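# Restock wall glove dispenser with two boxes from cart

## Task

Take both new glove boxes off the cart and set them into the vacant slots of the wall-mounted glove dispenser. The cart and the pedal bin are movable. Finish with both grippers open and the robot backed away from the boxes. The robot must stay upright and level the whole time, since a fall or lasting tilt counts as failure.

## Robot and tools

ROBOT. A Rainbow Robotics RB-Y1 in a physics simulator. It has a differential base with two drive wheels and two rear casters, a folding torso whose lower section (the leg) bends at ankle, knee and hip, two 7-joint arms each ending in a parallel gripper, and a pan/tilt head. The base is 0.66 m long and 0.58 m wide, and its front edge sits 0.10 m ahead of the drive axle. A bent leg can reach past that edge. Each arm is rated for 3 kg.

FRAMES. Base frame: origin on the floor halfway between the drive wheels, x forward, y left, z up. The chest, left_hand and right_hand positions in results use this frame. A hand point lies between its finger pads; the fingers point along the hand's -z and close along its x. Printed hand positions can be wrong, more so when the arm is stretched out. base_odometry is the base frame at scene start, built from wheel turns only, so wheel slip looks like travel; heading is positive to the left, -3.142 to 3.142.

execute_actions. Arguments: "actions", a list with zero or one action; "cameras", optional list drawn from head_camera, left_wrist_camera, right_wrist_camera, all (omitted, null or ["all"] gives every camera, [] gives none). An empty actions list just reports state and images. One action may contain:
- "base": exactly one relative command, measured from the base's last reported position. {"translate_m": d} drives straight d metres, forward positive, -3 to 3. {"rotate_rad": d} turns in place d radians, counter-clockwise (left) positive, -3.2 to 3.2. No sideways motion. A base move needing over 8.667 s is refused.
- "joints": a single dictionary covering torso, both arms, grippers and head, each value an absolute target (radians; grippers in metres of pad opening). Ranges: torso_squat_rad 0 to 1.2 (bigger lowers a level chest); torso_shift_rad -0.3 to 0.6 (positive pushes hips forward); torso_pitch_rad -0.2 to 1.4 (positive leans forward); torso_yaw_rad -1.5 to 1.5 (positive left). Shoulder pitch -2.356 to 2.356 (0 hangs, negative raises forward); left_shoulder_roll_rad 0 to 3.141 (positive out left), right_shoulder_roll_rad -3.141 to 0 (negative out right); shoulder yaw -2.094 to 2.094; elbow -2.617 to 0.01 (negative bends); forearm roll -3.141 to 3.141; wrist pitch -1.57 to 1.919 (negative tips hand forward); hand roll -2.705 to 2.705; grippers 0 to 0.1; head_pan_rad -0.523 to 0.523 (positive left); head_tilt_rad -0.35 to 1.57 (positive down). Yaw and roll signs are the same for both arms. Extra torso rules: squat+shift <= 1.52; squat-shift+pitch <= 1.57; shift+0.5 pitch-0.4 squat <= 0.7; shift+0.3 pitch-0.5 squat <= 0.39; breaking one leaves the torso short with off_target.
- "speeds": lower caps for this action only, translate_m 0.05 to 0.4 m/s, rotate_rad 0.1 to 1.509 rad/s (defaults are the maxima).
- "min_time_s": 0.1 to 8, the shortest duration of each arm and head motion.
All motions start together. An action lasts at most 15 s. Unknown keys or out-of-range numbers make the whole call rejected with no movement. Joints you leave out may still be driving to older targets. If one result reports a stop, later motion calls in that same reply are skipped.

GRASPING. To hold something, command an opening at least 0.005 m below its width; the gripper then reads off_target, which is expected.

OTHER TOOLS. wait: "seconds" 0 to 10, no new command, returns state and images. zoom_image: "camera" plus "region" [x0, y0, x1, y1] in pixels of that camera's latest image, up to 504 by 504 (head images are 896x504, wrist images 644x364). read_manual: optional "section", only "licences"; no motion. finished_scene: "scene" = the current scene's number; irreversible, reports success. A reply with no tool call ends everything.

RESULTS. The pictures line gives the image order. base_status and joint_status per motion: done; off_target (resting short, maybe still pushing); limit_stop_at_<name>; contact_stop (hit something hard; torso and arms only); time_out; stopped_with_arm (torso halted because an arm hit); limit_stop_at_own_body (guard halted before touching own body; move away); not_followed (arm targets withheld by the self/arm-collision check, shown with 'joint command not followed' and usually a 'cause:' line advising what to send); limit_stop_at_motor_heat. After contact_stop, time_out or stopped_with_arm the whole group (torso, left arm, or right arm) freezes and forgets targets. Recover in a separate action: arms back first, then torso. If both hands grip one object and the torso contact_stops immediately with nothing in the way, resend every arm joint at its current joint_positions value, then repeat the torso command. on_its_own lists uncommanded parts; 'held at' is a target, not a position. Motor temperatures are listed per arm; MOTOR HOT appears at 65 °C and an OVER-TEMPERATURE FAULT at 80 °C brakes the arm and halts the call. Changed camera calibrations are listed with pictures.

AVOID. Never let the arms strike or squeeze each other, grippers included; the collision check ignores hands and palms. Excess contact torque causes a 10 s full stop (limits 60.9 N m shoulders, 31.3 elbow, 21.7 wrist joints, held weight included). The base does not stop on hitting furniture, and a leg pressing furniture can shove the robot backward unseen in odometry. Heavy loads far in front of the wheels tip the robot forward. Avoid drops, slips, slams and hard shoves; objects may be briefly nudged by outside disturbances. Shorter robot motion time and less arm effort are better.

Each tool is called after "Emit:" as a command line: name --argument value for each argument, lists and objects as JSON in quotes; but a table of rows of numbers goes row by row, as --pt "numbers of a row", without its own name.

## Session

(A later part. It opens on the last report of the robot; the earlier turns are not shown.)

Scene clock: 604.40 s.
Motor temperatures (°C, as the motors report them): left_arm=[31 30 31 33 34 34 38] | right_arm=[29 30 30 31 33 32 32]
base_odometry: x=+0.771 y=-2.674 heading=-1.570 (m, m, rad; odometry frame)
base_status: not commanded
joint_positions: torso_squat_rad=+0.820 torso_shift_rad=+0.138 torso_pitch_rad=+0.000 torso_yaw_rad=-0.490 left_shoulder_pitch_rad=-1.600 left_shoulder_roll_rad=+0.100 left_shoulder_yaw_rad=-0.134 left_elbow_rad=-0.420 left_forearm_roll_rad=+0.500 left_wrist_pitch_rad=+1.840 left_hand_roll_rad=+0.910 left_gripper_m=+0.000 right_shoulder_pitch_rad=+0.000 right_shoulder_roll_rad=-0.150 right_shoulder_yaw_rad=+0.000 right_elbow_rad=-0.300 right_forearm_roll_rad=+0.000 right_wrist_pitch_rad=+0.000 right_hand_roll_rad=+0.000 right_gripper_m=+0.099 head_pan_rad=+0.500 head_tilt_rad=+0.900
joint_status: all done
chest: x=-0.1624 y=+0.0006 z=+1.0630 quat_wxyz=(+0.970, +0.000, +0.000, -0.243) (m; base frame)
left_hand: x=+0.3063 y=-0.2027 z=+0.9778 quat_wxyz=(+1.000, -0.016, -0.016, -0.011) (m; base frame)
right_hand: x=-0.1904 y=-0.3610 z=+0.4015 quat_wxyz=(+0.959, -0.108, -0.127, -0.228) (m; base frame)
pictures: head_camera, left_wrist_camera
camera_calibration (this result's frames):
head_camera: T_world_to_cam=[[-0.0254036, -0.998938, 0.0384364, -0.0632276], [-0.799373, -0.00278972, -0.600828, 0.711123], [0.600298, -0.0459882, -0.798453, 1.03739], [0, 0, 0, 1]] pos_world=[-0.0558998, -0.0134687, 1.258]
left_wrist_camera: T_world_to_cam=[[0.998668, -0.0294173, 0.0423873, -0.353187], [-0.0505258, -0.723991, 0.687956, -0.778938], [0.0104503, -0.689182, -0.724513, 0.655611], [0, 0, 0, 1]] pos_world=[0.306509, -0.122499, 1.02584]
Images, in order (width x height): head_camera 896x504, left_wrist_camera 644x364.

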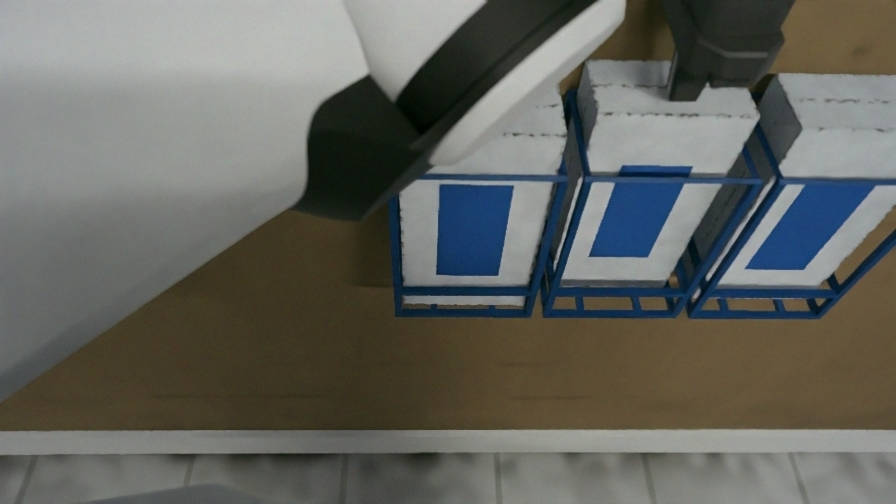

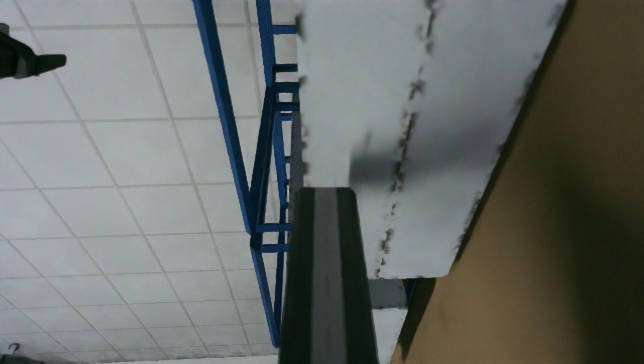

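Emit:
execute_actions --actions '[{"joints":{"torso_squat_rad":0.88,"torso_shift_rad":0.144}}]' --cameras '["head_camera"]'

Scene clock: 609.40 s.
Motor temperatures (°C, as the motors report them): left_arm=[31 30 31 33 34 34 38] | right_arm=[29 30 30 31 33 32 32]
base_odometry: x=+0.771 y=-2.674 heading=-1.570 (m, m, rad; odometry frame)
base_status: not commanded
joint_positions: torso_squat_rad=+0.880 torso_shift_rad=+0.143 torso_pitch_rad=-0.002 torso_yaw_rad=-0.490 left_shoulder_pitch_rad=-1.606 left_shoulder_roll_rad=+0.102 left_shoulder_yaw_rad=-0.133 left_elbow_rad=-0.423 left_forearm_roll_rad=+0.500 left_wrist_pitch_rad=+1.840 left_hand_roll_rad=+0.910 left_gripper_m=+0.001 right_shoulder_pitch_rad=+0.000 right_shoulder_roll_rad=-0.150 right_shoulder_yaw_rad=+0.000 right_elbow_rad=-0.300 right_forearm_roll_rad=+0.000 right_wrist_pitch_rad=+0.000 right_hand_roll_rad=+0.000 right_gripper_m=+0.099 head_pan_rad=+0.500 head_tilt_rad=+0.900
joint_status: all done
chest: x=-0.1649 y=+0.0006 z=+1.0313 quat_wxyz=(+0.970, +0.000, -0.001, -0.243) (m; base frame)
left_hand: x=+0.3047 y=-0.2037 z=+0.9504 quat_wxyz=(+1.000, -0.019, -0.020, -0.012) (m; base frame)
right_hand: x=-0.1918 y=-0.3611 z=+0.3699 quat_wxyz=(+0.959, -0.108, -0.128, -0.228) (m; base frame)
pictures: head_camera
camera_calibration (this result's frames):
head_camera: T_world_to_cam=[[-0.0254605, -0.998928, 0.0386714, -0.0622541], [-0.798468, -0.00295513, -0.602029, 0.691559], [0.601498, -0.0462058, -0.797537, 1.01283], [0, 0, 0, 1]] pos_world=[-0.058613, -0.0133449, 1.22652]
Images, in order (width x height): head_camera 896x504.

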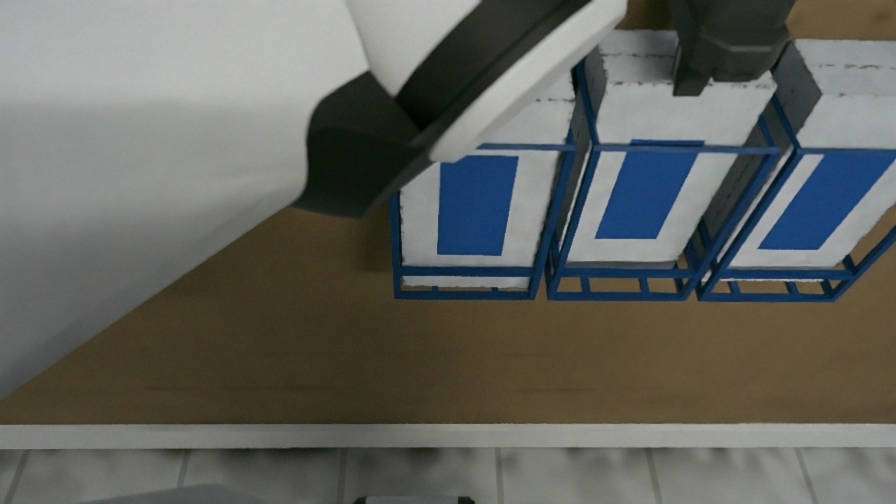

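Pressing, stuck. Drag the top forward (base back).

Emit:
execute_actions --actions '[{"base":{"translate_m":-0.025},"speeds":{"translate_m":0.05}}]' --cameras '["head_camera"]'

Scene clock: 612.80 s.
Motor temperatures (°C, as the motors report them): left_arm=[31 30 31 33 34 34 38] | right_arm=[29 30 30 31 33 32 32]
base_odometry: x=+0.771 y=-2.649 heading=-1.570 (m, m, rad; odometry frame)
base_status: done
joint_positions: torso_squat_rad=+0.880 torso_shift_rad=+0.143 torso_pitch_rad=-0.001 torso_yaw_rad=-0.490 left_shoulder_pitch_rad=-1.605 left_shoulder_roll_rad=+0.101 left_shoulder_yaw_rad=-0.133 left_elbow_rad=-0.422 left_forearm_roll_rad=+0.500 left_wrist_pitch_rad=+1.840 left_hand_roll_rad=+0.910 left_gripper_m=+0.001 right_shoulder_pitch_rad=+0.000 right_shoulder_roll_rad=-0.150 right_shoulder_yaw_rad=+0.000 right_elbow_rad=-0.300 right_forearm_roll_rad=+0.000 right_wrist_pitch_rad=+0.000 right_hand_roll_rad=+0.000 right_gripper_m=+0.099 head_pan_rad=+0.500 head_tilt_rad=+0.900
joint_status: not commanded
chest: x=-0.1647 y=+0.0006 z=+1.0313 quat_wxyz=(+0.970, +0.000, -0.001, -0.243) (m; base frame)
left_hand: x=+0.3048 y=-0.2035 z=+0.9497 quat_wxyz=(+1.000, -0.019, -0.019, -0.011) (m; base frame)
right_hand: x=-0.1919 y=-0.3611 z=+0.3699 quat_wxyz=(+0.959, -0.108, -0.127, -0.228) (m; base frame)
pictures: head_camera
camera_calibration (this result's frames):
head_camera: T_world_to_cam=[[-0.0254529, -0.998927, 0.0386926, -0.0622652], [-0.798727, -0.00295405, -0.601687, 0.691319], [0.601155, -0.0462195, -0.797795, 1.01291], [0, 0, 0, 1]] pos_world=[-0.0583264, -0.0133399, 1.22646]
Images, in order (width x height): head_camera 896x504.

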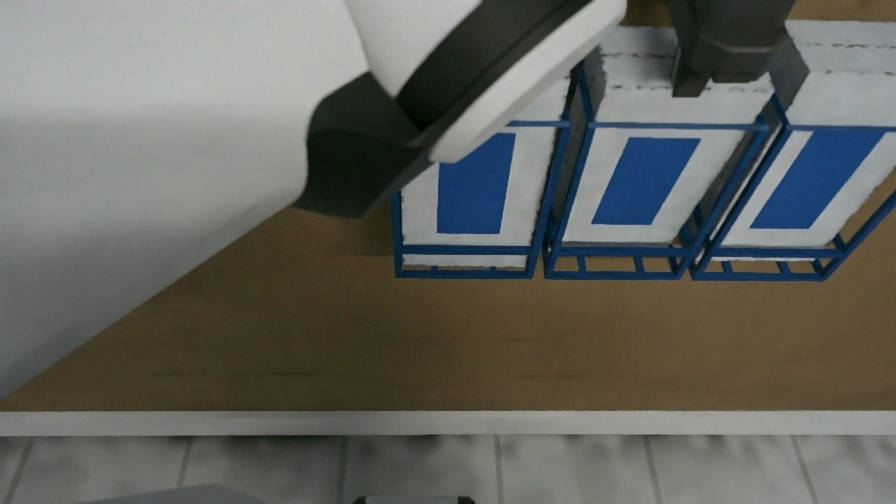

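Emit:
execute_actions --actions '[{"base":{"translate_m":-0.02},"speeds":{"translate_m":0.05},"joints":{"torso_squat_rad":0.9,"torso_shift_rad":0.146}}]' --cameras '["head_camera","left_wrist_camera"]'

Scene clock: 618.03 s.
Motor temperatures (°C, as the motors report them): left_arm=[31 30 31 33 34 34 38] | right_arm=[29 30 30 31 33 32 32]
base_odometry: x=+0.771 y=-2.629 heading=-1.571 (m, m, rad; odometry frame)
base_status: done
joint_positions: torso_squat_rad=+0.900 torso_shift_rad=+0.146 torso_pitch_rad=+0.000 torso_yaw_rad=-0.490 left_shoulder_pitch_rad=-1.601 left_shoulder_roll_rad=+0.100 left_shoulder_yaw_rad=-0.133 left_elbow_rad=-0.420 left_forearm_roll_rad=+0.500 left_wrist_pitch_rad=+1.840 left_hand_roll_rad=+0.910 left_gripper_m=+0.000 right_shoulder_pitch_rad=+0.000 right_shoulder_roll_rad=-0.150 right_shoulder_yaw_rad=+0.000 right_elbow_rad=-0.300 right_forearm_roll_rad=+0.000 right_wrist_pitch_rad=+0.000 right_hand_roll_rad=+0.000 right_gripper_m=+0.099 head_pan_rad=+0.500 head_tilt_rad=+0.900
joint_status: all done
chest: x=-0.1648 y=+0.0005 z=+1.0204 quat_wxyz=(+0.970, +0.000, +0.000, -0.243) (m; base frame)
left_hand: x=+0.3041 y=-0.2027 z=+0.9355 quat_wxyz=(+1.000, -0.017, -0.016, -0.011) (m; base frame)
right_hand: x=-0.1929 y=-0.3610 z=+0.3590 quat_wxyz=(+0.959, -0.108, -0.127, -0.228) (m; base frame)
pictures: head_camera, left_wrist_camera
camera_calibration (this result's frames):
head_camera: T_world_to_cam=[[-0.0254098, -0.998937, 0.0384623, -0.0617185], [-0.799415, -0.00279709, -0.600773, 0.683621], [0.600242, -0.0460129, -0.798494, 1.00488], [0, 0, 0, 1]] pos_world=[-0.0582401, -0.0135035, 1.21546]
left_wrist_camera: T_world_to_cam=[[0.998662, -0.029181, 0.042701, -0.349448], [-0.0505761, -0.723654, 0.688307, -0.750233], [0.0108152, -0.689546, -0.724161, 0.624471], [0, 0, 0, 1]] pos_world=[0.304282, -0.122505, 0.98353]
Images, in order (width x height): head_camera 896x504, left_wrist_camera 644x364.

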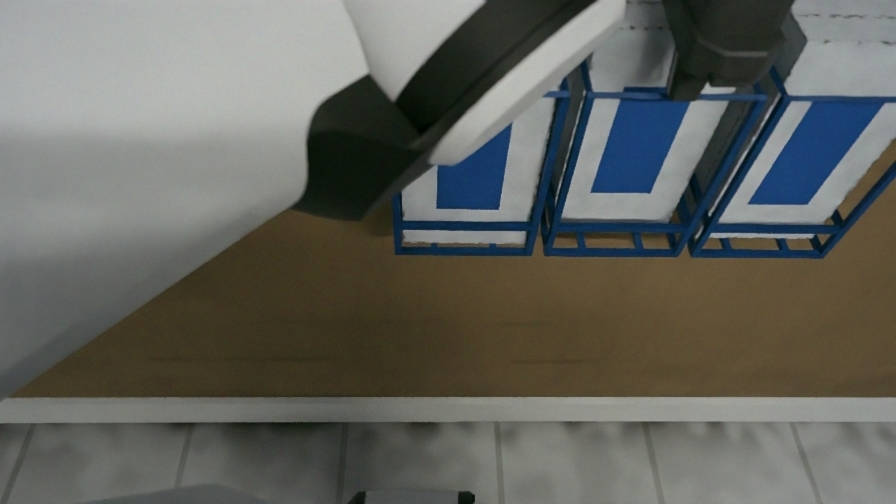

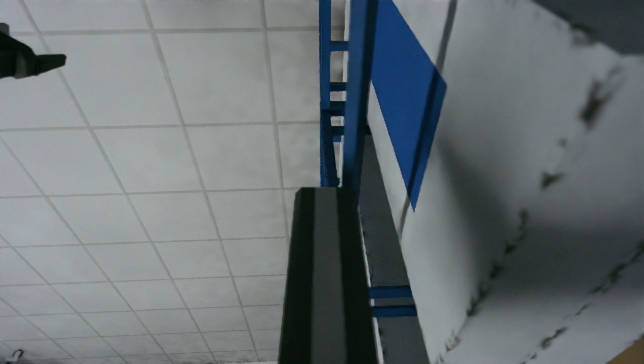

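Emit:
execute_actions --actions '[{"joints":{"torso_squat_rad":0.6,"torso_shift_rad":0.118}}]' --cameras '[]'

Emit:
execute_actions --actions '[{"joints":{"torso_yaw_rad":0.3,"head_pan_rad":-0.45,"head_tilt_rad":0.8},"base":{"translate_m":-0.1}}]' --cameras '["head_camera"]'

Scene clock: 625.30 s.
Motor temperatures (°C, as the motors report them): left_arm=[31 30 31 33 34 34 38] | right_arm=[29 30 30 31 33 32 32]
base_odometry: x=+0.771 y=-2.629 heading=-1.571 (m, m, rad; odometry frame)
base_status: not commanded
joint_positions: torso_squat_rad=+0.600 torso_shift_rad=+0.118 torso_pitch_rad=+0.000 torso_yaw_rad=-0.490 left_shoulder_pitch_rad=-1.601 left_shoulder_roll_rad=+0.100 left_shoulder_yaw_rad=-0.133 left_elbow_rad=-0.420 left_forearm_roll_rad=+0.500 left_wrist_pitch_rad=+1.840 left_hand_roll_rad=+0.910 left_gripper_m=+0.000 right_shoulder_pitch_rad=+0.000 right_shoulder_roll_rad=-0.150 right_shoulder_yaw_rad=+0.000 right_elbow_rad=-0.300 right_forearm_roll_rad=+0.000 right_wrist_pitch_rad=+0.000 right_hand_roll_rad=+0.000 right_gripper_m=+0.099 head_pan_rad=+0.500 head_tilt_rad=+0.900
joint_status: all done
chest: x=-0.1600 y=+0.0007 z=+1.1636 quat_wxyz=(+0.970, +0.000, +0.000, -0.243) (m; base frame)
left_hand: x=+0.3089 y=-0.2025 z=+1.0785 quat_wxyz=(+1.000, -0.017, -0.016, -0.011) (m; base frame)
right_hand: x=-0.1882 y=-0.3609 z=+0.5022 quat_wxyz=(+0.959, -0.108, -0.127, -0.228) (m; base frame)
pictures: none
No camera images: the call's "cameras" was empty. Leave "cameras" out to get every camera's image.

Scene clock: 627.40 s.
Motor temperatures (°C, as the motors report them): left_arm=[31 30 31 33 34 34 38] | right_arm=[29 30 30 31 33 32 32]
base_odometry: x=+0.771 y=-2.529 heading=-1.572 (m, m, rad; odometry frame)
base_status: done
joint_positions: torso_squat_rad=+0.600 torso_shift_rad=+0.118 torso_pitch_rad=+0.000 torso_yaw_rad=+0.300 left_shoulder_pitch_rad=-1.600 left_shoulder_roll_rad=+0.100 left_shoulder_yaw_rad=-0.133 left_elbow_rad=-0.420 left_forearm_roll_rad=+0.500 left_wrist_pitch_rad=+1.840 left_hand_roll_rad=+0.910 left_gripper_m=+0.000 right_shoulder_pitch_rad=+0.000 right_shoulder_roll_rad=-0.150 right_shoulder_yaw_rad=+0.000 right_elbow_rad=-0.300 right_forearm_roll_rad=+0.000 right_wrist_pitch_rad=+0.000 right_hand_roll_rad=+0.000 right_gripper_m=+0.099 head_pan_rad=-0.450 head_tilt_rad=+0.800
joint_status: all done
chest: x=-0.1600 y=+0.0007 z=+1.1636 quat_wxyz=(+0.989, +0.000, +0.000, +0.149) (m; base frame)
left_hand: x=+0.3143 y=+0.1906 z=+1.0783 quat_wxyz=(+0.927, -0.009, -0.021, +0.375) (m; base frame)
right_hand: x=+0.0768 y=-0.2739 z=+0.5022 quat_wxyz=(+0.973, -0.051, -0.158, +0.158) (m; base frame)
pictures: head_camera
camera_calibration (this result's frames):
head_camera: T_world_to_cam=[[-0.187774, -0.981599, 0.0347042, -0.067675], [-0.726459, 0.115014, -0.677517, 0.888761], [0.661059, -0.152431, -0.734688, 1.0384], [0, 0, 0, 1]] pos_world=[-0.0534993, -0.0103657, 1.3674]
Images, in order (width x height): head_camera 896x504.

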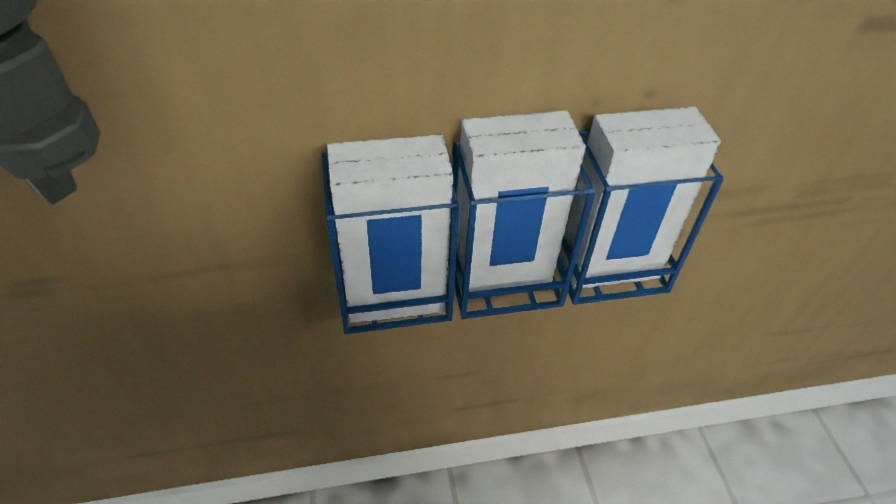

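Emit:
zoom_image --camera "head_camera" --region '[320,100,740,340]'

Region (320, 100, 740, 340) of head_camera's 896x504 image, scaled by 1.200, with more detail than that image has; it fills the top 288 rows of this view, and the rest is white.

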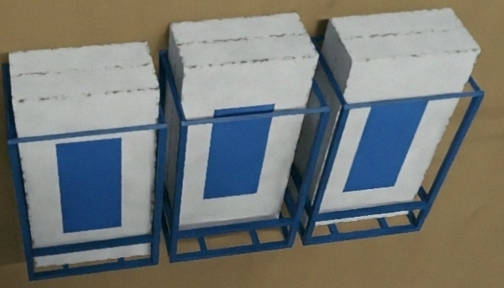

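Emit:
execute_actions --actions '[{"joints":{"torso_yaw_rad":-0.48,"head_pan_rad":0.5,"head_tilt_rad":0.9,"left_gripper_m":0.1,"left_wrist_pitch_rad":1.8}}]' --cameras '[]'

Emit:
execute_actions --actions '[{"base":{"translate_m":0.135},"speeds":{"translate_m":0.08}}]' --cameras '[]'

Emit:
execute_actions --actions '[{"joints":{"torso_squat_rad":0.78,"torso_shift_rad":0.134}}]' --cameras '["left_wrist_camera","head_camera"]'

Scene clock: 639.27 s.
Motor temperatures (°C, as the motors report them): left_arm=[31 30 31 33 34 34 38] | right_arm=[28 30 30 31 33 32 32]
base_odometry: x=+0.771 y=-2.529 heading=-1.572 (m, m, rad; odometry frame)
base_status: not commanded
joint_positions: torso_squat_rad=+0.600 torso_shift_rad=+0.118 torso_pitch_rad=+0.000 torso_yaw_rad=-0.480 left_shoulder_pitch_rad=-1.600 left_shoulder_roll_rad=+0.100 left_shoulder_yaw_rad=-0.133 left_elbow_rad=-0.420 left_forearm_roll_rad=+0.500 left_wrist_pitch_rad=+1.800 left_hand_roll_rad=+0.910 left_gripper_m=+0.100 right_shoulder_pitch_rad=+0.000 right_shoulder_roll_rad=-0.150 right_shoulder_yaw_rad=+0.000 right_elbow_rad=-0.300 right_forearm_roll_rad=+0.000 right_wrist_pitch_rad=+0.000 right_hand_roll_rad=+0.000 right_gripper_m=+0.099 head_pan_rad=+0.500 head_tilt_rad=+0.900
joint_status: all done
chest: x=-0.1600 y=+0.0007 z=+1.1636 quat_wxyz=(+0.971, +0.000, +0.000, -0.238) (m; base frame)
left_hand: x=+0.3163 y=-0.2052 z=+1.0790 quat_wxyz=(+0.999, -0.032, -0.028, -0.006) (m; base frame)
right_hand: x=-0.1846 y=-0.3611 z=+0.5022 quat_wxyz=(+0.960, -0.108, -0.127, -0.223) (m; base frame)
pictures: none
No camera images: the call's "cameras" was empty. Leave "cameras" out to get every camera's image.

Scene clock: 641.50 s.
Motor temperatures (°C, as the motors report them): left_arm=[31 30 31 33 34 34 38] | right_arm=[28 30 30 31 33 32 32]
base_odometry: x=+0.771 y=-2.664 heading=-1.571 (m, m, rad; odometry frame)
base_status: done
joint_positions: torso_squat_rad=+0.600 torso_shift_rad=+0.118 torso_pitch_rad=+0.000 torso_yaw_rad=-0.480 left_shoulder_pitch_rad=-1.600 left_shoulder_roll_rad=+0.100 left_shoulder_yaw_rad=-0.133 left_elbow_rad=-0.420 left_forearm_roll_rad=+0.500 left_wrist_pitch_rad=+1.800 left_hand_roll_rad=+0.910 left_gripper_m=+0.100 right_shoulder_pitch_rad=+0.000 right_shoulder_roll_rad=-0.150 right_shoulder_yaw_rad=+0.000 right_elbow_rad=-0.300 right_forearm_roll_rad=+0.000 right_wrist_pitch_rad=+0.000 right_hand_roll_rad=+0.000 right_gripper_m=+0.099 head_pan_rad=+0.500 head_tilt_rad=+0.900
joint_status: not commanded
chest: x=-0.1600 y=+0.0006 z=+1.1636 quat_wxyz=(+0.971, +0.000, +0.000, -0.238) (m; base frame)
left_hand: x=+0.3163 y=-0.2053 z=+1.0790 quat_wxyz=(+0.999, -0.032, -0.028, -0.006) (m; base frame)
right_hand: x=-0.1846 y=-0.3612 z=+0.5022 quat_wxyz=(+0.960, -0.108, -0.127, -0.223) (m; base frame)
pictures: none
No camera images: the call's "cameras" was empty. Leave "cameras" out to get every camera's image.

Scene clock: 642.90 s.
Motor temperatures (°C, as the motors report them): left_arm=[31 30 31 33 34 34 38] | right_arm=[28 30 30 31 33 32 32]
base_odometry: x=+0.771 y=-2.664 heading=-1.571 (m, m, rad; odometry frame)
base_status: not commanded
joint_positions: torso_squat_rad=+0.780 torso_shift_rad=+0.134 torso_pitch_rad=+0.000 torso_yaw_rad=-0.480 left_shoulder_pitch_rad=-1.600 left_shoulder_roll_rad=+0.100 left_shoulder_yaw_rad=-0.133 left_elbow_rad=-0.420 left_forearm_roll_rad=+0.500 left_wrist_pitch_rad=+1.800 left_hand_roll_rad=+0.910 left_gripper_m=+0.100 right_shoulder_pitch_rad=+0.000 right_shoulder_roll_rad=-0.150 right_shoulder_yaw_rad=+0.000 right_elbow_rad=-0.300 right_forearm_roll_rad=+0.000 right_wrist_pitch_rad=+0.000 right_hand_roll_rad=+0.000 right_gripper_m=+0.099 head_pan_rad=+0.500 head_tilt_rad=+0.900
joint_status: all done
chest: x=-0.1617 y=+0.0006 z=+1.0831 quat_wxyz=(+0.971, +0.000, +0.000, -0.238) (m; base frame)
left_hand: x=+0.3147 y=-0.2053 z=+0.9986 quat_wxyz=(+0.999, -0.032, -0.028, -0.006) (m; base frame)
right_hand: x=-0.1861 y=-0.3612 z=+0.4217 quat_wxyz=(+0.960, -0.107, -0.127, -0.223) (m; base frame)
pictures: head_camera, left_wrist_camera
camera_calibration (this result's frames):
head_camera: T_world_to_cam=[[-0.0154637, -0.999142, 0.0384187, -0.0623578], [-0.799298, -0.0107326, -0.600839, 0.723903], [0.600736, -0.0399992, -0.798446, 1.05308], [0, 0, 0, 1]] pos_world=[-0.0549728, -0.0124126, 1.27817]
left_wrist_camera: T_world_to_cam=[[0.997593, -0.0178247, 0.067013, -0.384379], [-0.0602068, -0.702111, 0.709517, -0.808712], [0.0344037, -0.711844, -0.701494, 0.633575], [0, 0, 0, 1]] pos_world=[0.312967, -0.12365, 1.044]
Images, in order (width x height): head_camera 896x504, left_wrist_camera 644x364.

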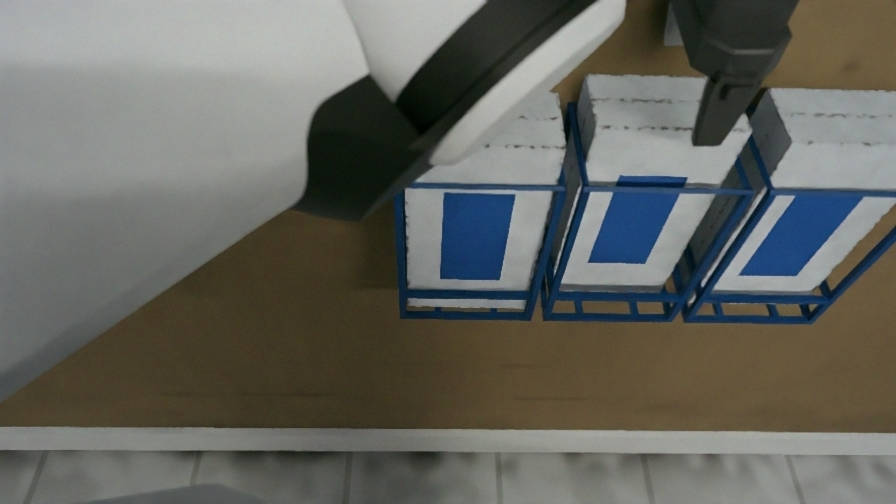

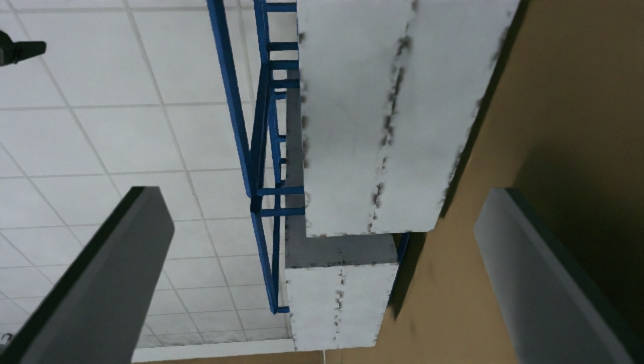

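Emit:
execute_actions --actions '[{"base":{"translate_m":0.015},"speeds":{"translate_m":0.05},"joints":{"torso_yaw_rad":-0.46}}]' --cameras '[]'

Emit:
execute_actions --actions '[{"joints":{"torso_squat_rad":0.82,"torso_shift_rad":0.138}}]' --cameras '["left_wrist_camera","head_camera"]'

Scene clock: 649.67 s.
Motor temperatures (°C, as the motors report them): left_arm=[31 30 31 33 34 34 38] | right_arm=[28 30 30 31 33 32 32]
base_odometry: x=+0.771 y=-2.678 heading=-1.571 (m, m, rad; odometry frame)
base_status: done
joint_positions: torso_squat_rad=+0.780 torso_shift_rad=+0.133 torso_pitch_rad=-0.003 torso_yaw_rad=-0.460 left_shoulder_pitch_rad=-1.601 left_shoulder_roll_rad=+0.092 left_shoulder_yaw_rad=-0.133 left_elbow_rad=-0.420 left_forearm_roll_rad=+0.503 left_wrist_pitch_rad=+1.803 left_hand_roll_rad=+0.910 left_gripper_m=+0.093 right_shoulder_pitch_rad=+0.000 right_shoulder_roll_rad=-0.150 right_shoulder_yaw_rad=+0.000 right_elbow_rad=-0.300 right_forearm_roll_rad=+0.000 right_wrist_pitch_rad=+0.000 right_hand_roll_rad=+0.000 right_gripper_m=+0.099 head_pan_rad=+0.500 head_tilt_rad=+0.900
joint_status: all done
chest: x=-0.1631 y=+0.0007 z=+1.0830 quat_wxyz=(+0.974, +0.000, -0.001, -0.228) (m; base frame)
left_hand: x=+0.3129 y=-0.1985 z=+0.9984 quat_wxyz=(+0.999, -0.031, -0.026, +0.000) (m; base frame)
right_hand: x=-0.1787 y=-0.3617 z=+0.4217 quat_wxyz=(+0.962, -0.106, -0.130, -0.214) (m; base frame)
pictures: none
No camera images: the call's "cameras" was empty. Leave "cameras" out to get every camera's image.

Scene clock: 650.47 s.
Motor temperatures (°C, as the motors report them): left_arm=[31 30 31 33 34 35 38] | right_arm=[28 30 30 31 33 32 32]
base_odometry: x=+0.771 y=-2.678 heading=-1.571 (m, m, rad; odometry frame)
base_status: not commanded
joint_positions: torso_squat_rad=+0.820 torso_shift_rad=+0.136 torso_pitch_rad=-0.004 torso_yaw_rad=-0.460 left_shoulder_pitch_rad=-1.604 left_shoulder_roll_rad=+0.093 left_shoulder_yaw_rad=-0.133 left_elbow_rad=-0.422 left_forearm_roll_rad=+0.503 left_wrist_pitch_rad=+1.802 left_hand_roll_rad=+0.910 left_gripper_m=+0.094 right_shoulder_pitch_rad=+0.000 right_shoulder_roll_rad=-0.150 right_shoulder_yaw_rad=+0.000 right_elbow_rad=-0.300 right_forearm_roll_rad=+0.000 right_wrist_pitch_rad=+0.000 right_hand_roll_rad=+0.000 right_gripper_m=+0.099 head_pan_rad=+0.500 head_tilt_rad=+0.900
joint_status: all done
chest: x=-0.1643 y=+0.0007 z=+1.0628 quat_wxyz=(+0.974, +0.000, -0.002, -0.228) (m; base frame)
left_hand: x=+0.3125 y=-0.1993 z=+0.9809 quat_wxyz=(+0.999, -0.033, -0.029, -0.001) (m; base frame)
right_hand: x=-0.1793 y=-0.3617 z=+0.4015 quat_wxyz=(+0.962, -0.106, -0.130, -0.214) (m; base frame)
pictures: head_camera, left_wrist_camera
camera_calibration (this result's frames):
head_camera: T_world_to_cam=[[0.00397248, -0.999242, 0.0387376, -0.0586266], [-0.796922, -0.026564, -0.603498, 0.712837], [0.604069, -0.0284735, -0.796423, 1.03688], [0, 0, 0, 1]] pos_world=[-0.0580378, -0.0101229, 1.25826]
left_wrist_camera: T_world_to_cam=[[0.997608, -0.0076207, 0.0687035, -0.380531], [-0.054309, -0.70129, 0.710805, -0.79498], [0.0427642, -0.712836, -0.700026, 0.621309], [0, 0, 0, 1]] pos_world=[0.309876, -0.11752, 1.02615]
Images, in order (width x height): head_camera 896x504, left_wrist_camera 644x364.

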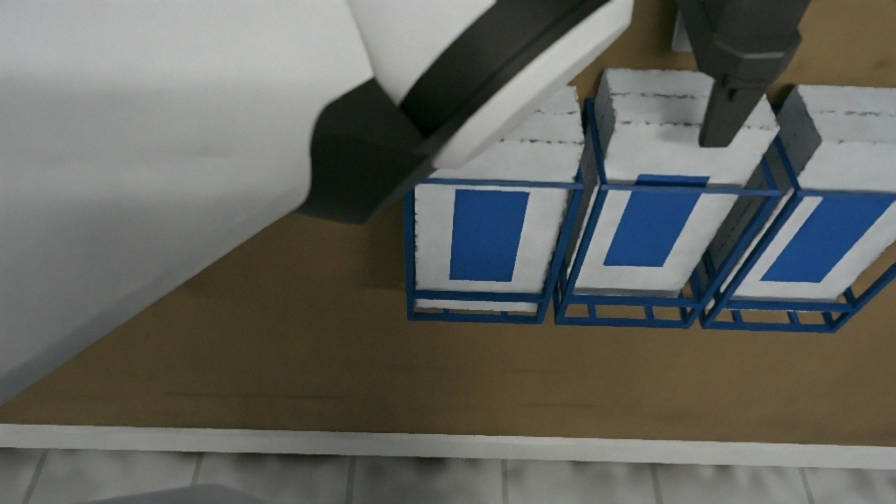

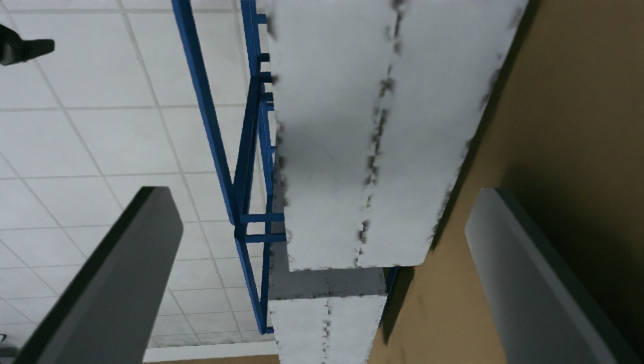

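Emit:
execute_actions --actions '[{"base":{"translate_m":-0.01},"speeds":{"translate_m":0.05},"joints":{"left_gripper_m":0.085}}]' --cameras '[]'

Emit:
execute_actions --actions '[{"joints":{"torso_squat_rad":0.87,"torso_shift_rad":0.143}}]' --cameras '["left_wrist_camera","head_camera"]'

Scene clock: 658.47 s.
Motor temperatures (°C, as the motors report them): left_arm=[31 31 31 33 37 38 38] | right_arm=[28 30 30 31 33 32 32]
base_odometry: x=+0.771 y=-2.668 heading=-1.571 (m, m, rad; odometry frame)
base_status: done
joint_positions: torso_squat_rad=+0.820 torso_shift_rad=+0.138 torso_pitch_rad=+0.000 torso_yaw_rad=-0.460 left_shoulder_pitch_rad=-1.601 left_shoulder_roll_rad=+0.100 left_shoulder_yaw_rad=-0.133 left_elbow_rad=-0.420 left_forearm_roll_rad=+0.500 left_wrist_pitch_rad=+1.800 left_hand_roll_rad=+0.910 left_gripper_m=+0.085 right_shoulder_pitch_rad=+0.000 right_shoulder_roll_rad=-0.150 right_shoulder_yaw_rad=+0.000 right_elbow_rad=-0.300 right_forearm_roll_rad=+0.000 right_wrist_pitch_rad=+0.000 right_hand_roll_rad=+0.000 right_gripper_m=+0.099 head_pan_rad=+0.500 head_tilt_rad=+0.900
joint_status: all done
chest: x=-0.1624 y=+0.0006 z=+1.0629 quat_wxyz=(+0.974, +0.000, +0.000, -0.228) (m; base frame)
left_hand: x=+0.3178 y=-0.1960 z=+0.9785 quat_wxyz=(+0.999, -0.032, -0.028, +0.004) (m; base frame)
right_hand: x=-0.1796 y=-0.3617 z=+0.4015 quat_wxyz=(+0.963, -0.106, -0.128, -0.214) (m; base frame)
pictures: none
No camera images: the call's "cameras" was empty. Leave "cameras" out to get every camera's image.

Scene clock: 659.33 s.
Motor temperatures (°C, as the motors report them): left_arm=[31 31 31 32 37 37 38] | right_arm=[28 30 30 30 33 32 32]
base_odometry: x=+0.771 y=-2.668 heading=-1.571 (m, m, rad; odometry frame)
base_status: not commanded
joint_positions: torso_squat_rad=+0.870 torso_shift_rad=+0.143 torso_pitch_rad=-0.001 torso_yaw_rad=-0.460 left_shoulder_pitch_rad=-1.602 left_shoulder_roll_rad=+0.101 left_shoulder_yaw_rad=-0.133 left_elbow_rad=-0.421 left_forearm_roll_rad=+0.500 left_wrist_pitch_rad=+1.800 left_hand_roll_rad=+0.910 left_gripper_m=+0.085 right_shoulder_pitch_rad=+0.000 right_shoulder_roll_rad=-0.150 right_shoulder_yaw_rad=+0.000 right_elbow_rad=-0.300 right_forearm_roll_rad=+0.000 right_wrist_pitch_rad=+0.000 right_hand_roll_rad=+0.000 right_gripper_m=+0.099 head_pan_rad=+0.500 head_tilt_rad=+0.900
joint_status: all done
chest: x=-0.1641 y=+0.0005 z=+1.0367 quat_wxyz=(+0.974, +0.000, +0.000, -0.228) (m; base frame)
left_hand: x=+0.3168 y=-0.1961 z=+0.9538 quat_wxyz=(+0.999, -0.033, -0.030, +0.004) (m; base frame)
right_hand: x=-0.1808 y=-0.3617 z=+0.3753 quat_wxyz=(+0.963, -0.106, -0.129, -0.214) (m; base frame)
pictures: head_camera, left_wrist_camera
camera_calibration (this result's frames):
head_camera: T_world_to_cam=[[0.00442739, -0.99925, 0.0384685, -0.0574232], [-0.798618, -0.0266848, -0.601247, 0.694638], [0.601822, -0.0280597, -0.798137, 1.01731], [0, 0, 0, 1]] pos_world=[-0.0572368, -0.0102984, 1.23181]
left_wrist_camera: T_world_to_cam=[[0.997513, 0.001878, 0.0704517, -0.382729], [-0.0488645, -0.701923, 0.710575, -0.774921], [0.0507861, -0.712251, -0.700086, 0.602017], [0, 0, 0, 1]] pos_world=[0.313337, -0.114429, 0.999067]
Images, in order (width x height): head_camera 896x504, left_wrist_camera 644x364.

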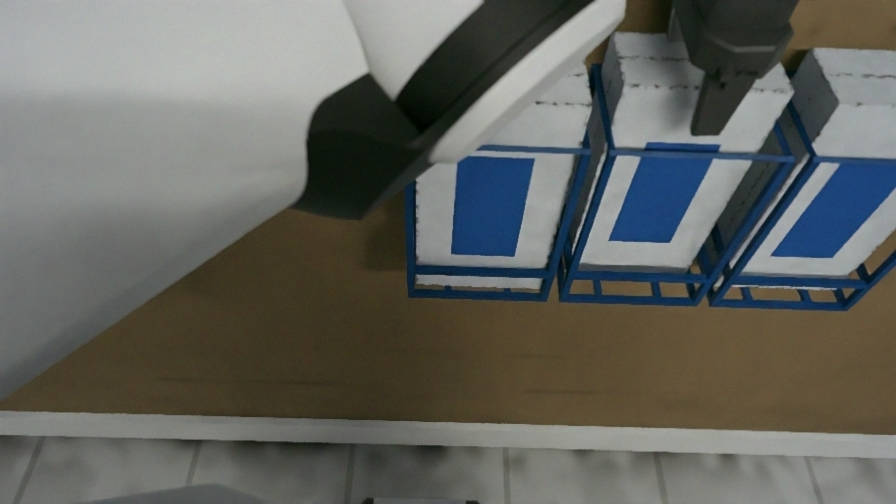

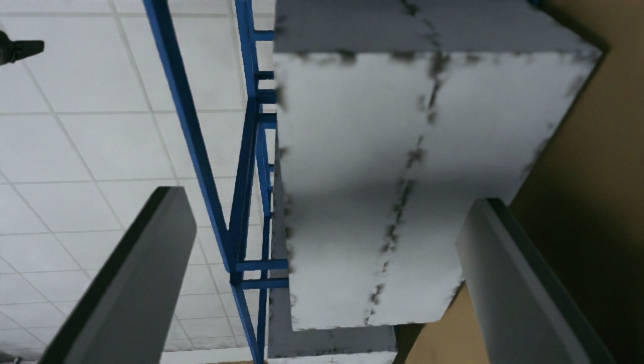

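Straddling. Grip and lift a bit.

Emit:
execute_actions --actions '[{"joints":{"left_gripper_m":0.045}}]' --cameras '[]'

Emit:
execute_actions --actions '[{"joints":{"torso_squat_rad":0.72,"torso_shift_rad":0.128}}]' --cameras '["left_wrist_camera","head_camera"]'

Scene clock: 664.80 s.
Motor temperatures (°C, as the motors report them): left_arm=[30 31 31 32 36 37 38] | right_arm=[28 30 30 30 33 32 32]
base_odometry: x=+0.771 y=-2.668 heading=-1.571 (m, m, rad; odometry frame)
base_status: not commanded
joint_positions: torso_squat_rad=+0.870 torso_shift_rad=+0.143 torso_pitch_rad=-0.001 torso_yaw_rad=-0.460 left_shoulder_pitch_rad=-1.603 left_shoulder_roll_rad=+0.101 left_shoulder_yaw_rad=-0.133 left_elbow_rad=-0.421 left_forearm_roll_rad=+0.500 left_wrist_pitch_rad=+1.800 left_hand_roll_rad=+0.910 left_gripper_m=+0.046 right_shoulder_pitch_rad=+0.000 right_shoulder_roll_rad=-0.150 right_shoulder_yaw_rad=+0.000 right_elbow_rad=-0.300 right_forearm_roll_rad=+0.000 right_wrist_pitch_rad=+0.000 right_hand_roll_rad=+0.000 right_gripper_m=+0.099 head_pan_rad=+0.500 head_tilt_rad=+0.900
joint_status: all done
chest: x=-0.1641 y=+0.0005 z=+1.0367 quat_wxyz=(+0.974, +0.000, +0.000, -0.228) (m; base frame)
left_hand: x=+0.3170 y=-0.1962 z=+0.9542 quat_wxyz=(+0.999, -0.033, -0.030, +0.004) (m; base frame)
right_hand: x=-0.1808 y=-0.3617 z=+0.3753 quat_wxyz=(+0.963, -0.106, -0.129, -0.214) (m; base frame)
pictures: none
No camera images: the call's "cameras" was empty. Leave "cameras" out to get every camera's image.

Scene clock: 666.13 s.
Motor temperatures (°C, as the motors report them): left_arm=[30 31 31 32 36 37 38] | right_arm=[28 30 30 30 33 32 32]
base_odometry: x=+0.771 y=-2.668 heading=-1.571 (m, m, rad; odometry frame)
base_status: not commanded
joint_positions: torso_squat_rad=+0.720 torso_shift_rad=+0.128 torso_pitch_rad=+0.000 torso_yaw_rad=-0.460 left_shoulder_pitch_rad=-1.601 left_shoulder_roll_rad=+0.100 left_shoulder_yaw_rad=-0.133 left_elbow_rad=-0.420 left_forearm_roll_rad=+0.500 left_wrist_pitch_rad=+1.800 left_hand_roll_rad=+0.910 left_gripper_m=+0.045 right_shoulder_pitch_rad=+0.000 right_shoulder_roll_rad=-0.150 right_shoulder_yaw_rad=+0.000 right_elbow_rad=-0.300 right_forearm_roll_rad=+0.000 right_wrist_pitch_rad=+0.000 right_hand_roll_rad=+0.000 right_gripper_m=+0.099 head_pan_rad=+0.500 head_tilt_rad=+0.900
joint_status: all done
chest: x=-0.1609 y=+0.0006 z=+1.1119 quat_wxyz=(+0.974, +0.000, +0.000, -0.228) (m; base frame)
left_hand: x=+0.3192 y=-0.1959 z=+1.0273 quat_wxyz=(+0.999, -0.032, -0.028, +0.004) (m; base frame)
right_hand: x=-0.1782 y=-0.3616 z=+0.4505 quat_wxyz=(+0.963, -0.106, -0.128, -0.214) (m; base frame)
pictures: head_camera, left_wrist_camera
camera_calibration (this result's frames):
head_camera: T_world_to_cam=[[0.00446528, -0.99925, 0.0384705, -0.0602515], [-0.799075, -0.026695, -0.600639, 0.741608], [0.601215, -0.0280588, -0.798594, 1.07581], [0, 0, 0, 1]] pos_world=[-0.0539228, -0.0102232, 1.30689]
left_wrist_camera: T_world_to_cam=[[0.997776, 0.00155726, 0.066635, -0.386555], [-0.0462959, -0.703028, 0.709653, -0.826948], [0.0479514, -0.71116, -0.701393, 0.65594], [0, 0, 0, 1]] pos_world=[0.315957, -0.114287, 1.07268]
Images, in order (width x height): head_camera 896x504, left_wrist_camera 644x364.

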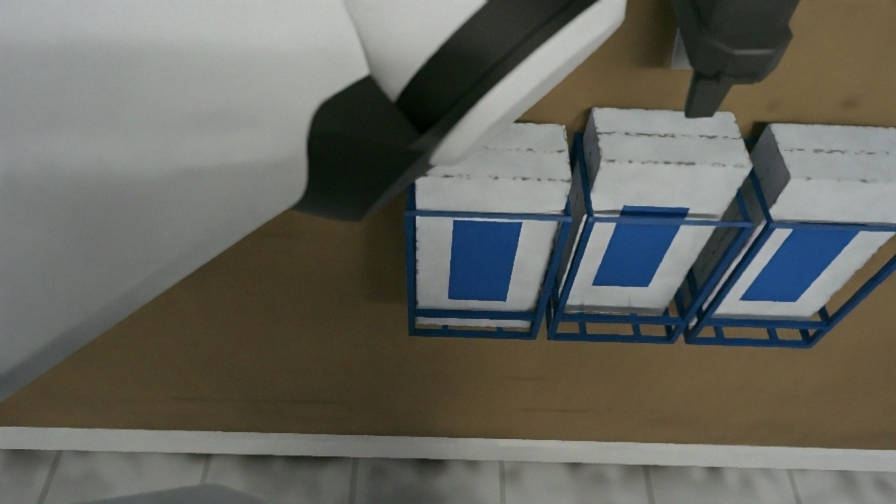

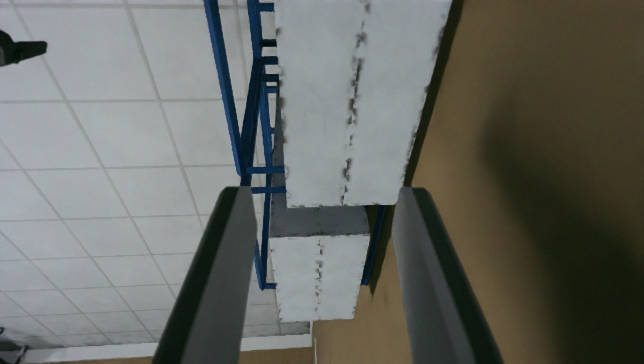

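Emit:
execute_actions --actions '[{"joints":{"left_gripper_m":0.085,"torso_yaw_rad":-0.42,"left_hand_roll_rad":0.87,"head_pan_rad":0.42}}]' --cameras '[]'

Emit:
execute_actions --actions '[{"base":{"translate_m":-0.008},"speeds":{"translate_m":0.05},"joints":{"torso_squat_rad":0.87,"torso_shift_rad":0.143}}]' --cameras '["left_wrist_camera","head_camera"]'

Scene clock: 673.83 s.
Motor temperatures (°C, as the motors report them): left_arm=[31 31 31 32 36 36 38] | right_arm=[28 30 30 30 33 32 32]
base_odometry: x=+0.771 y=-2.668 heading=-1.571 (m, m, rad; odometry frame)
base_status: not commanded
joint_positions: torso_squat_rad=+0.720 torso_shift_rad=+0.126 torso_pitch_rad=-0.003 torso_yaw_rad=-0.426 left_shoulder_pitch_rad=-1.601 left_shoulder_roll_rad=+0.094 left_shoulder_yaw_rad=-0.133 left_elbow_rad=-0.420 left_forearm_roll_rad=+0.502 left_wrist_pitch_rad=+1.801 left_hand_roll_rad=+0.870 left_gripper_m=+0.085 right_shoulder_pitch_rad=+0.000 right_shoulder_roll_rad=-0.150 right_shoulder_yaw_rad=+0.000 right_elbow_rad=-0.300 right_forearm_roll_rad=+0.000 right_wrist_pitch_rad=+0.000 right_hand_roll_rad=+0.000 right_gripper_m=+0.099 head_pan_rad=+0.420 head_tilt_rad=+0.900
joint_status: torso_yaw_rad contact_stop (moved +0.034 of +0.040); the others done
chest: x=-0.1627 y=+0.0005 z=+1.1118 quat_wxyz=(+0.977, +0.000, -0.001, -0.211) (m; base frame)
left_hand: x=+0.3214 y=-0.1817 z=+1.0276 quat_wxyz=(+0.999, -0.031, -0.029, -0.002) (m; base frame)
right_hand: x=-0.1657 y=-0.3620 z=+0.4503 quat_wxyz=(+0.966, -0.104, -0.131, -0.198) (m; base frame)
pictures: none
No camera images: the call's "cameras" was empty. Leave "cameras" out to get every camera's image.

not run: a stop came earlier in this reply.

Emit:
execute_actions --actions '[{"base":{"translate_m":-0.02},"speeds":{"translate_m":0.05}}]' --cameras '[]'

Emit:
execute_actions --actions '[{"joints":{"torso_yaw_rad":-0.42,"torso_squat_rad":0.86,"torso_shift_rad":0.142,"left_wrist_pitch_rad":1.82}}]' --cameras '["left_wrist_camera","head_camera"]'

Scene clock: 679.47 s.
Motor temperatures (°C, as the motors report them): left_arm=[31 31 31 32 36 36 38] | right_arm=[28 30 30 30 33 32 32]
base_odometry: x=+0.771 y=-2.648 heading=-1.571 (m, m, rad; odometry frame)
base_status: done
joint_positions: torso_squat_rad=+0.720 torso_shift_rad=+0.127 torso_pitch_rad=-0.002 torso_yaw_rad=-0.426 left_shoulder_pitch_rad=-1.601 left_shoulder_roll_rad=+0.100 left_shoulder_yaw_rad=-0.133 left_elbow_rad=-0.420 left_forearm_roll_rad=+0.500 left_wrist_pitch_rad=+1.800 left_hand_roll_rad=+0.870 left_gripper_m=+0.085 right_shoulder_pitch_rad=+0.000 right_shoulder_roll_rad=-0.150 right_shoulder_yaw_rad=+0.000 right_elbow_rad=-0.300 right_forearm_roll_rad=+0.000 right_wrist_pitch_rad=+0.000 right_hand_roll_rad=+0.000 right_gripper_m=+0.099 head_pan_rad=+0.420 head_tilt_rad=+0.900
joint_status: not commanded
chest: x=-0.1621 y=+0.0005 z=+1.1118 quat_wxyz=(+0.977, +0.000, -0.001, -0.211) (m; base frame)
left_hand: x=+0.3248 y=-0.1793 z=+1.0282 quat_wxyz=(+0.999, -0.031, -0.030, +0.001) (m; base frame)
right_hand: x=-0.1656 y=-0.3620 z=+0.4504 quat_wxyz=(+0.966, -0.104, -0.131, -0.197) (m; base frame)
pictures: none
No camera images: the call's "cameras" was empty. Leave "cameras" out to get every camera's image.

Scene clock: 680.80 s.
Motor temperatures (°C, as the motors report them): left_arm=[31 31 31 32 36 36 38] | right_arm=[28 30 30 30 33 32 32]
base_odometry: x=+0.771 y=-2.648 heading=-1.571 (m, m, rad; odometry frame)
base_status: not commanded
joint_positions: torso_squat_rad=+0.860 torso_shift_rad=+0.142 torso_pitch_rad=-0.002 torso_yaw_rad=-0.420 left_shoulder_pitch_rad=-1.601 left_shoulder_roll_rad=+0.100 left_shoulder_yaw_rad=-0.133 left_elbow_rad=-0.420 left_forearm_roll_rad=+0.500 left_wrist_pitch_rad=+1.820 left_hand_roll_rad=+0.870 left_gripper_m=+0.085 right_shoulder_pitch_rad=+0.000 right_shoulder_roll_rad=-0.150 right_shoulder_yaw_rad=+0.000 right_elbow_rad=-0.300 right_forearm_roll_rad=+0.000 right_wrist_pitch_rad=+0.000 right_hand_roll_rad=+0.000 right_gripper_m=+0.099 head_pan_rad=+0.420 head_tilt_rad=+0.900
joint_status: all done
chest: x=-0.1642 y=+0.0005 z=+1.0420 quat_wxyz=(+0.978, +0.000, -0.001, -0.209) (m; base frame)
left_hand: x=+0.3209 y=-0.1731 z=+0.9585 quat_wxyz=(+0.999, -0.023, -0.024, +0.004) (m; base frame)
right_hand: x=-0.1654 y=-0.3621 z=+0.3806 quat_wxyz=(+0.966, -0.103, -0.132, -0.195) (m; base frame)
pictures: head_camera, left_wrist_camera
camera_calibration (this result's frames):
head_camera: T_world_to_cam=[[-0.0355391, -0.998637, 0.0382291, -0.0624084], [-0.798093, 0.00533737, -0.60251, 0.699748], [0.601485, -0.0519231, -0.797195, 1.02023], [0, 0, 0, 1]] pos_world=[-0.0574085, -0.0130845, 1.23732]
left_wrist_camera: T_world_to_cam=[[0.998237, 0.000938851, 0.0593435, -0.376942], [-0.0408023, -0.715261, 0.697665, -0.754404], [0.0431011, -0.698857, -0.713962, 0.639547], [0, 0, 0, 1]] pos_world=[0.317931, -0.092291, 1.0053]
Images, in order (width x height): head_camera 896x504, left_wrist_camera 644x364.

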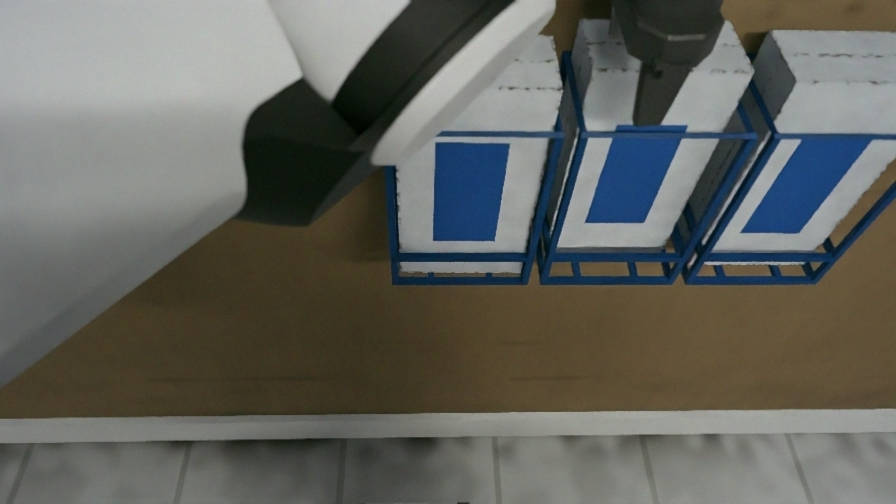

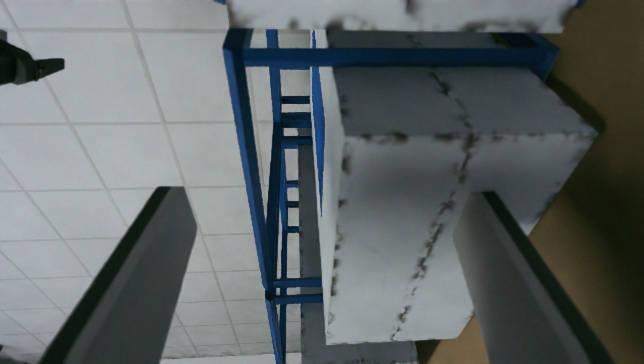

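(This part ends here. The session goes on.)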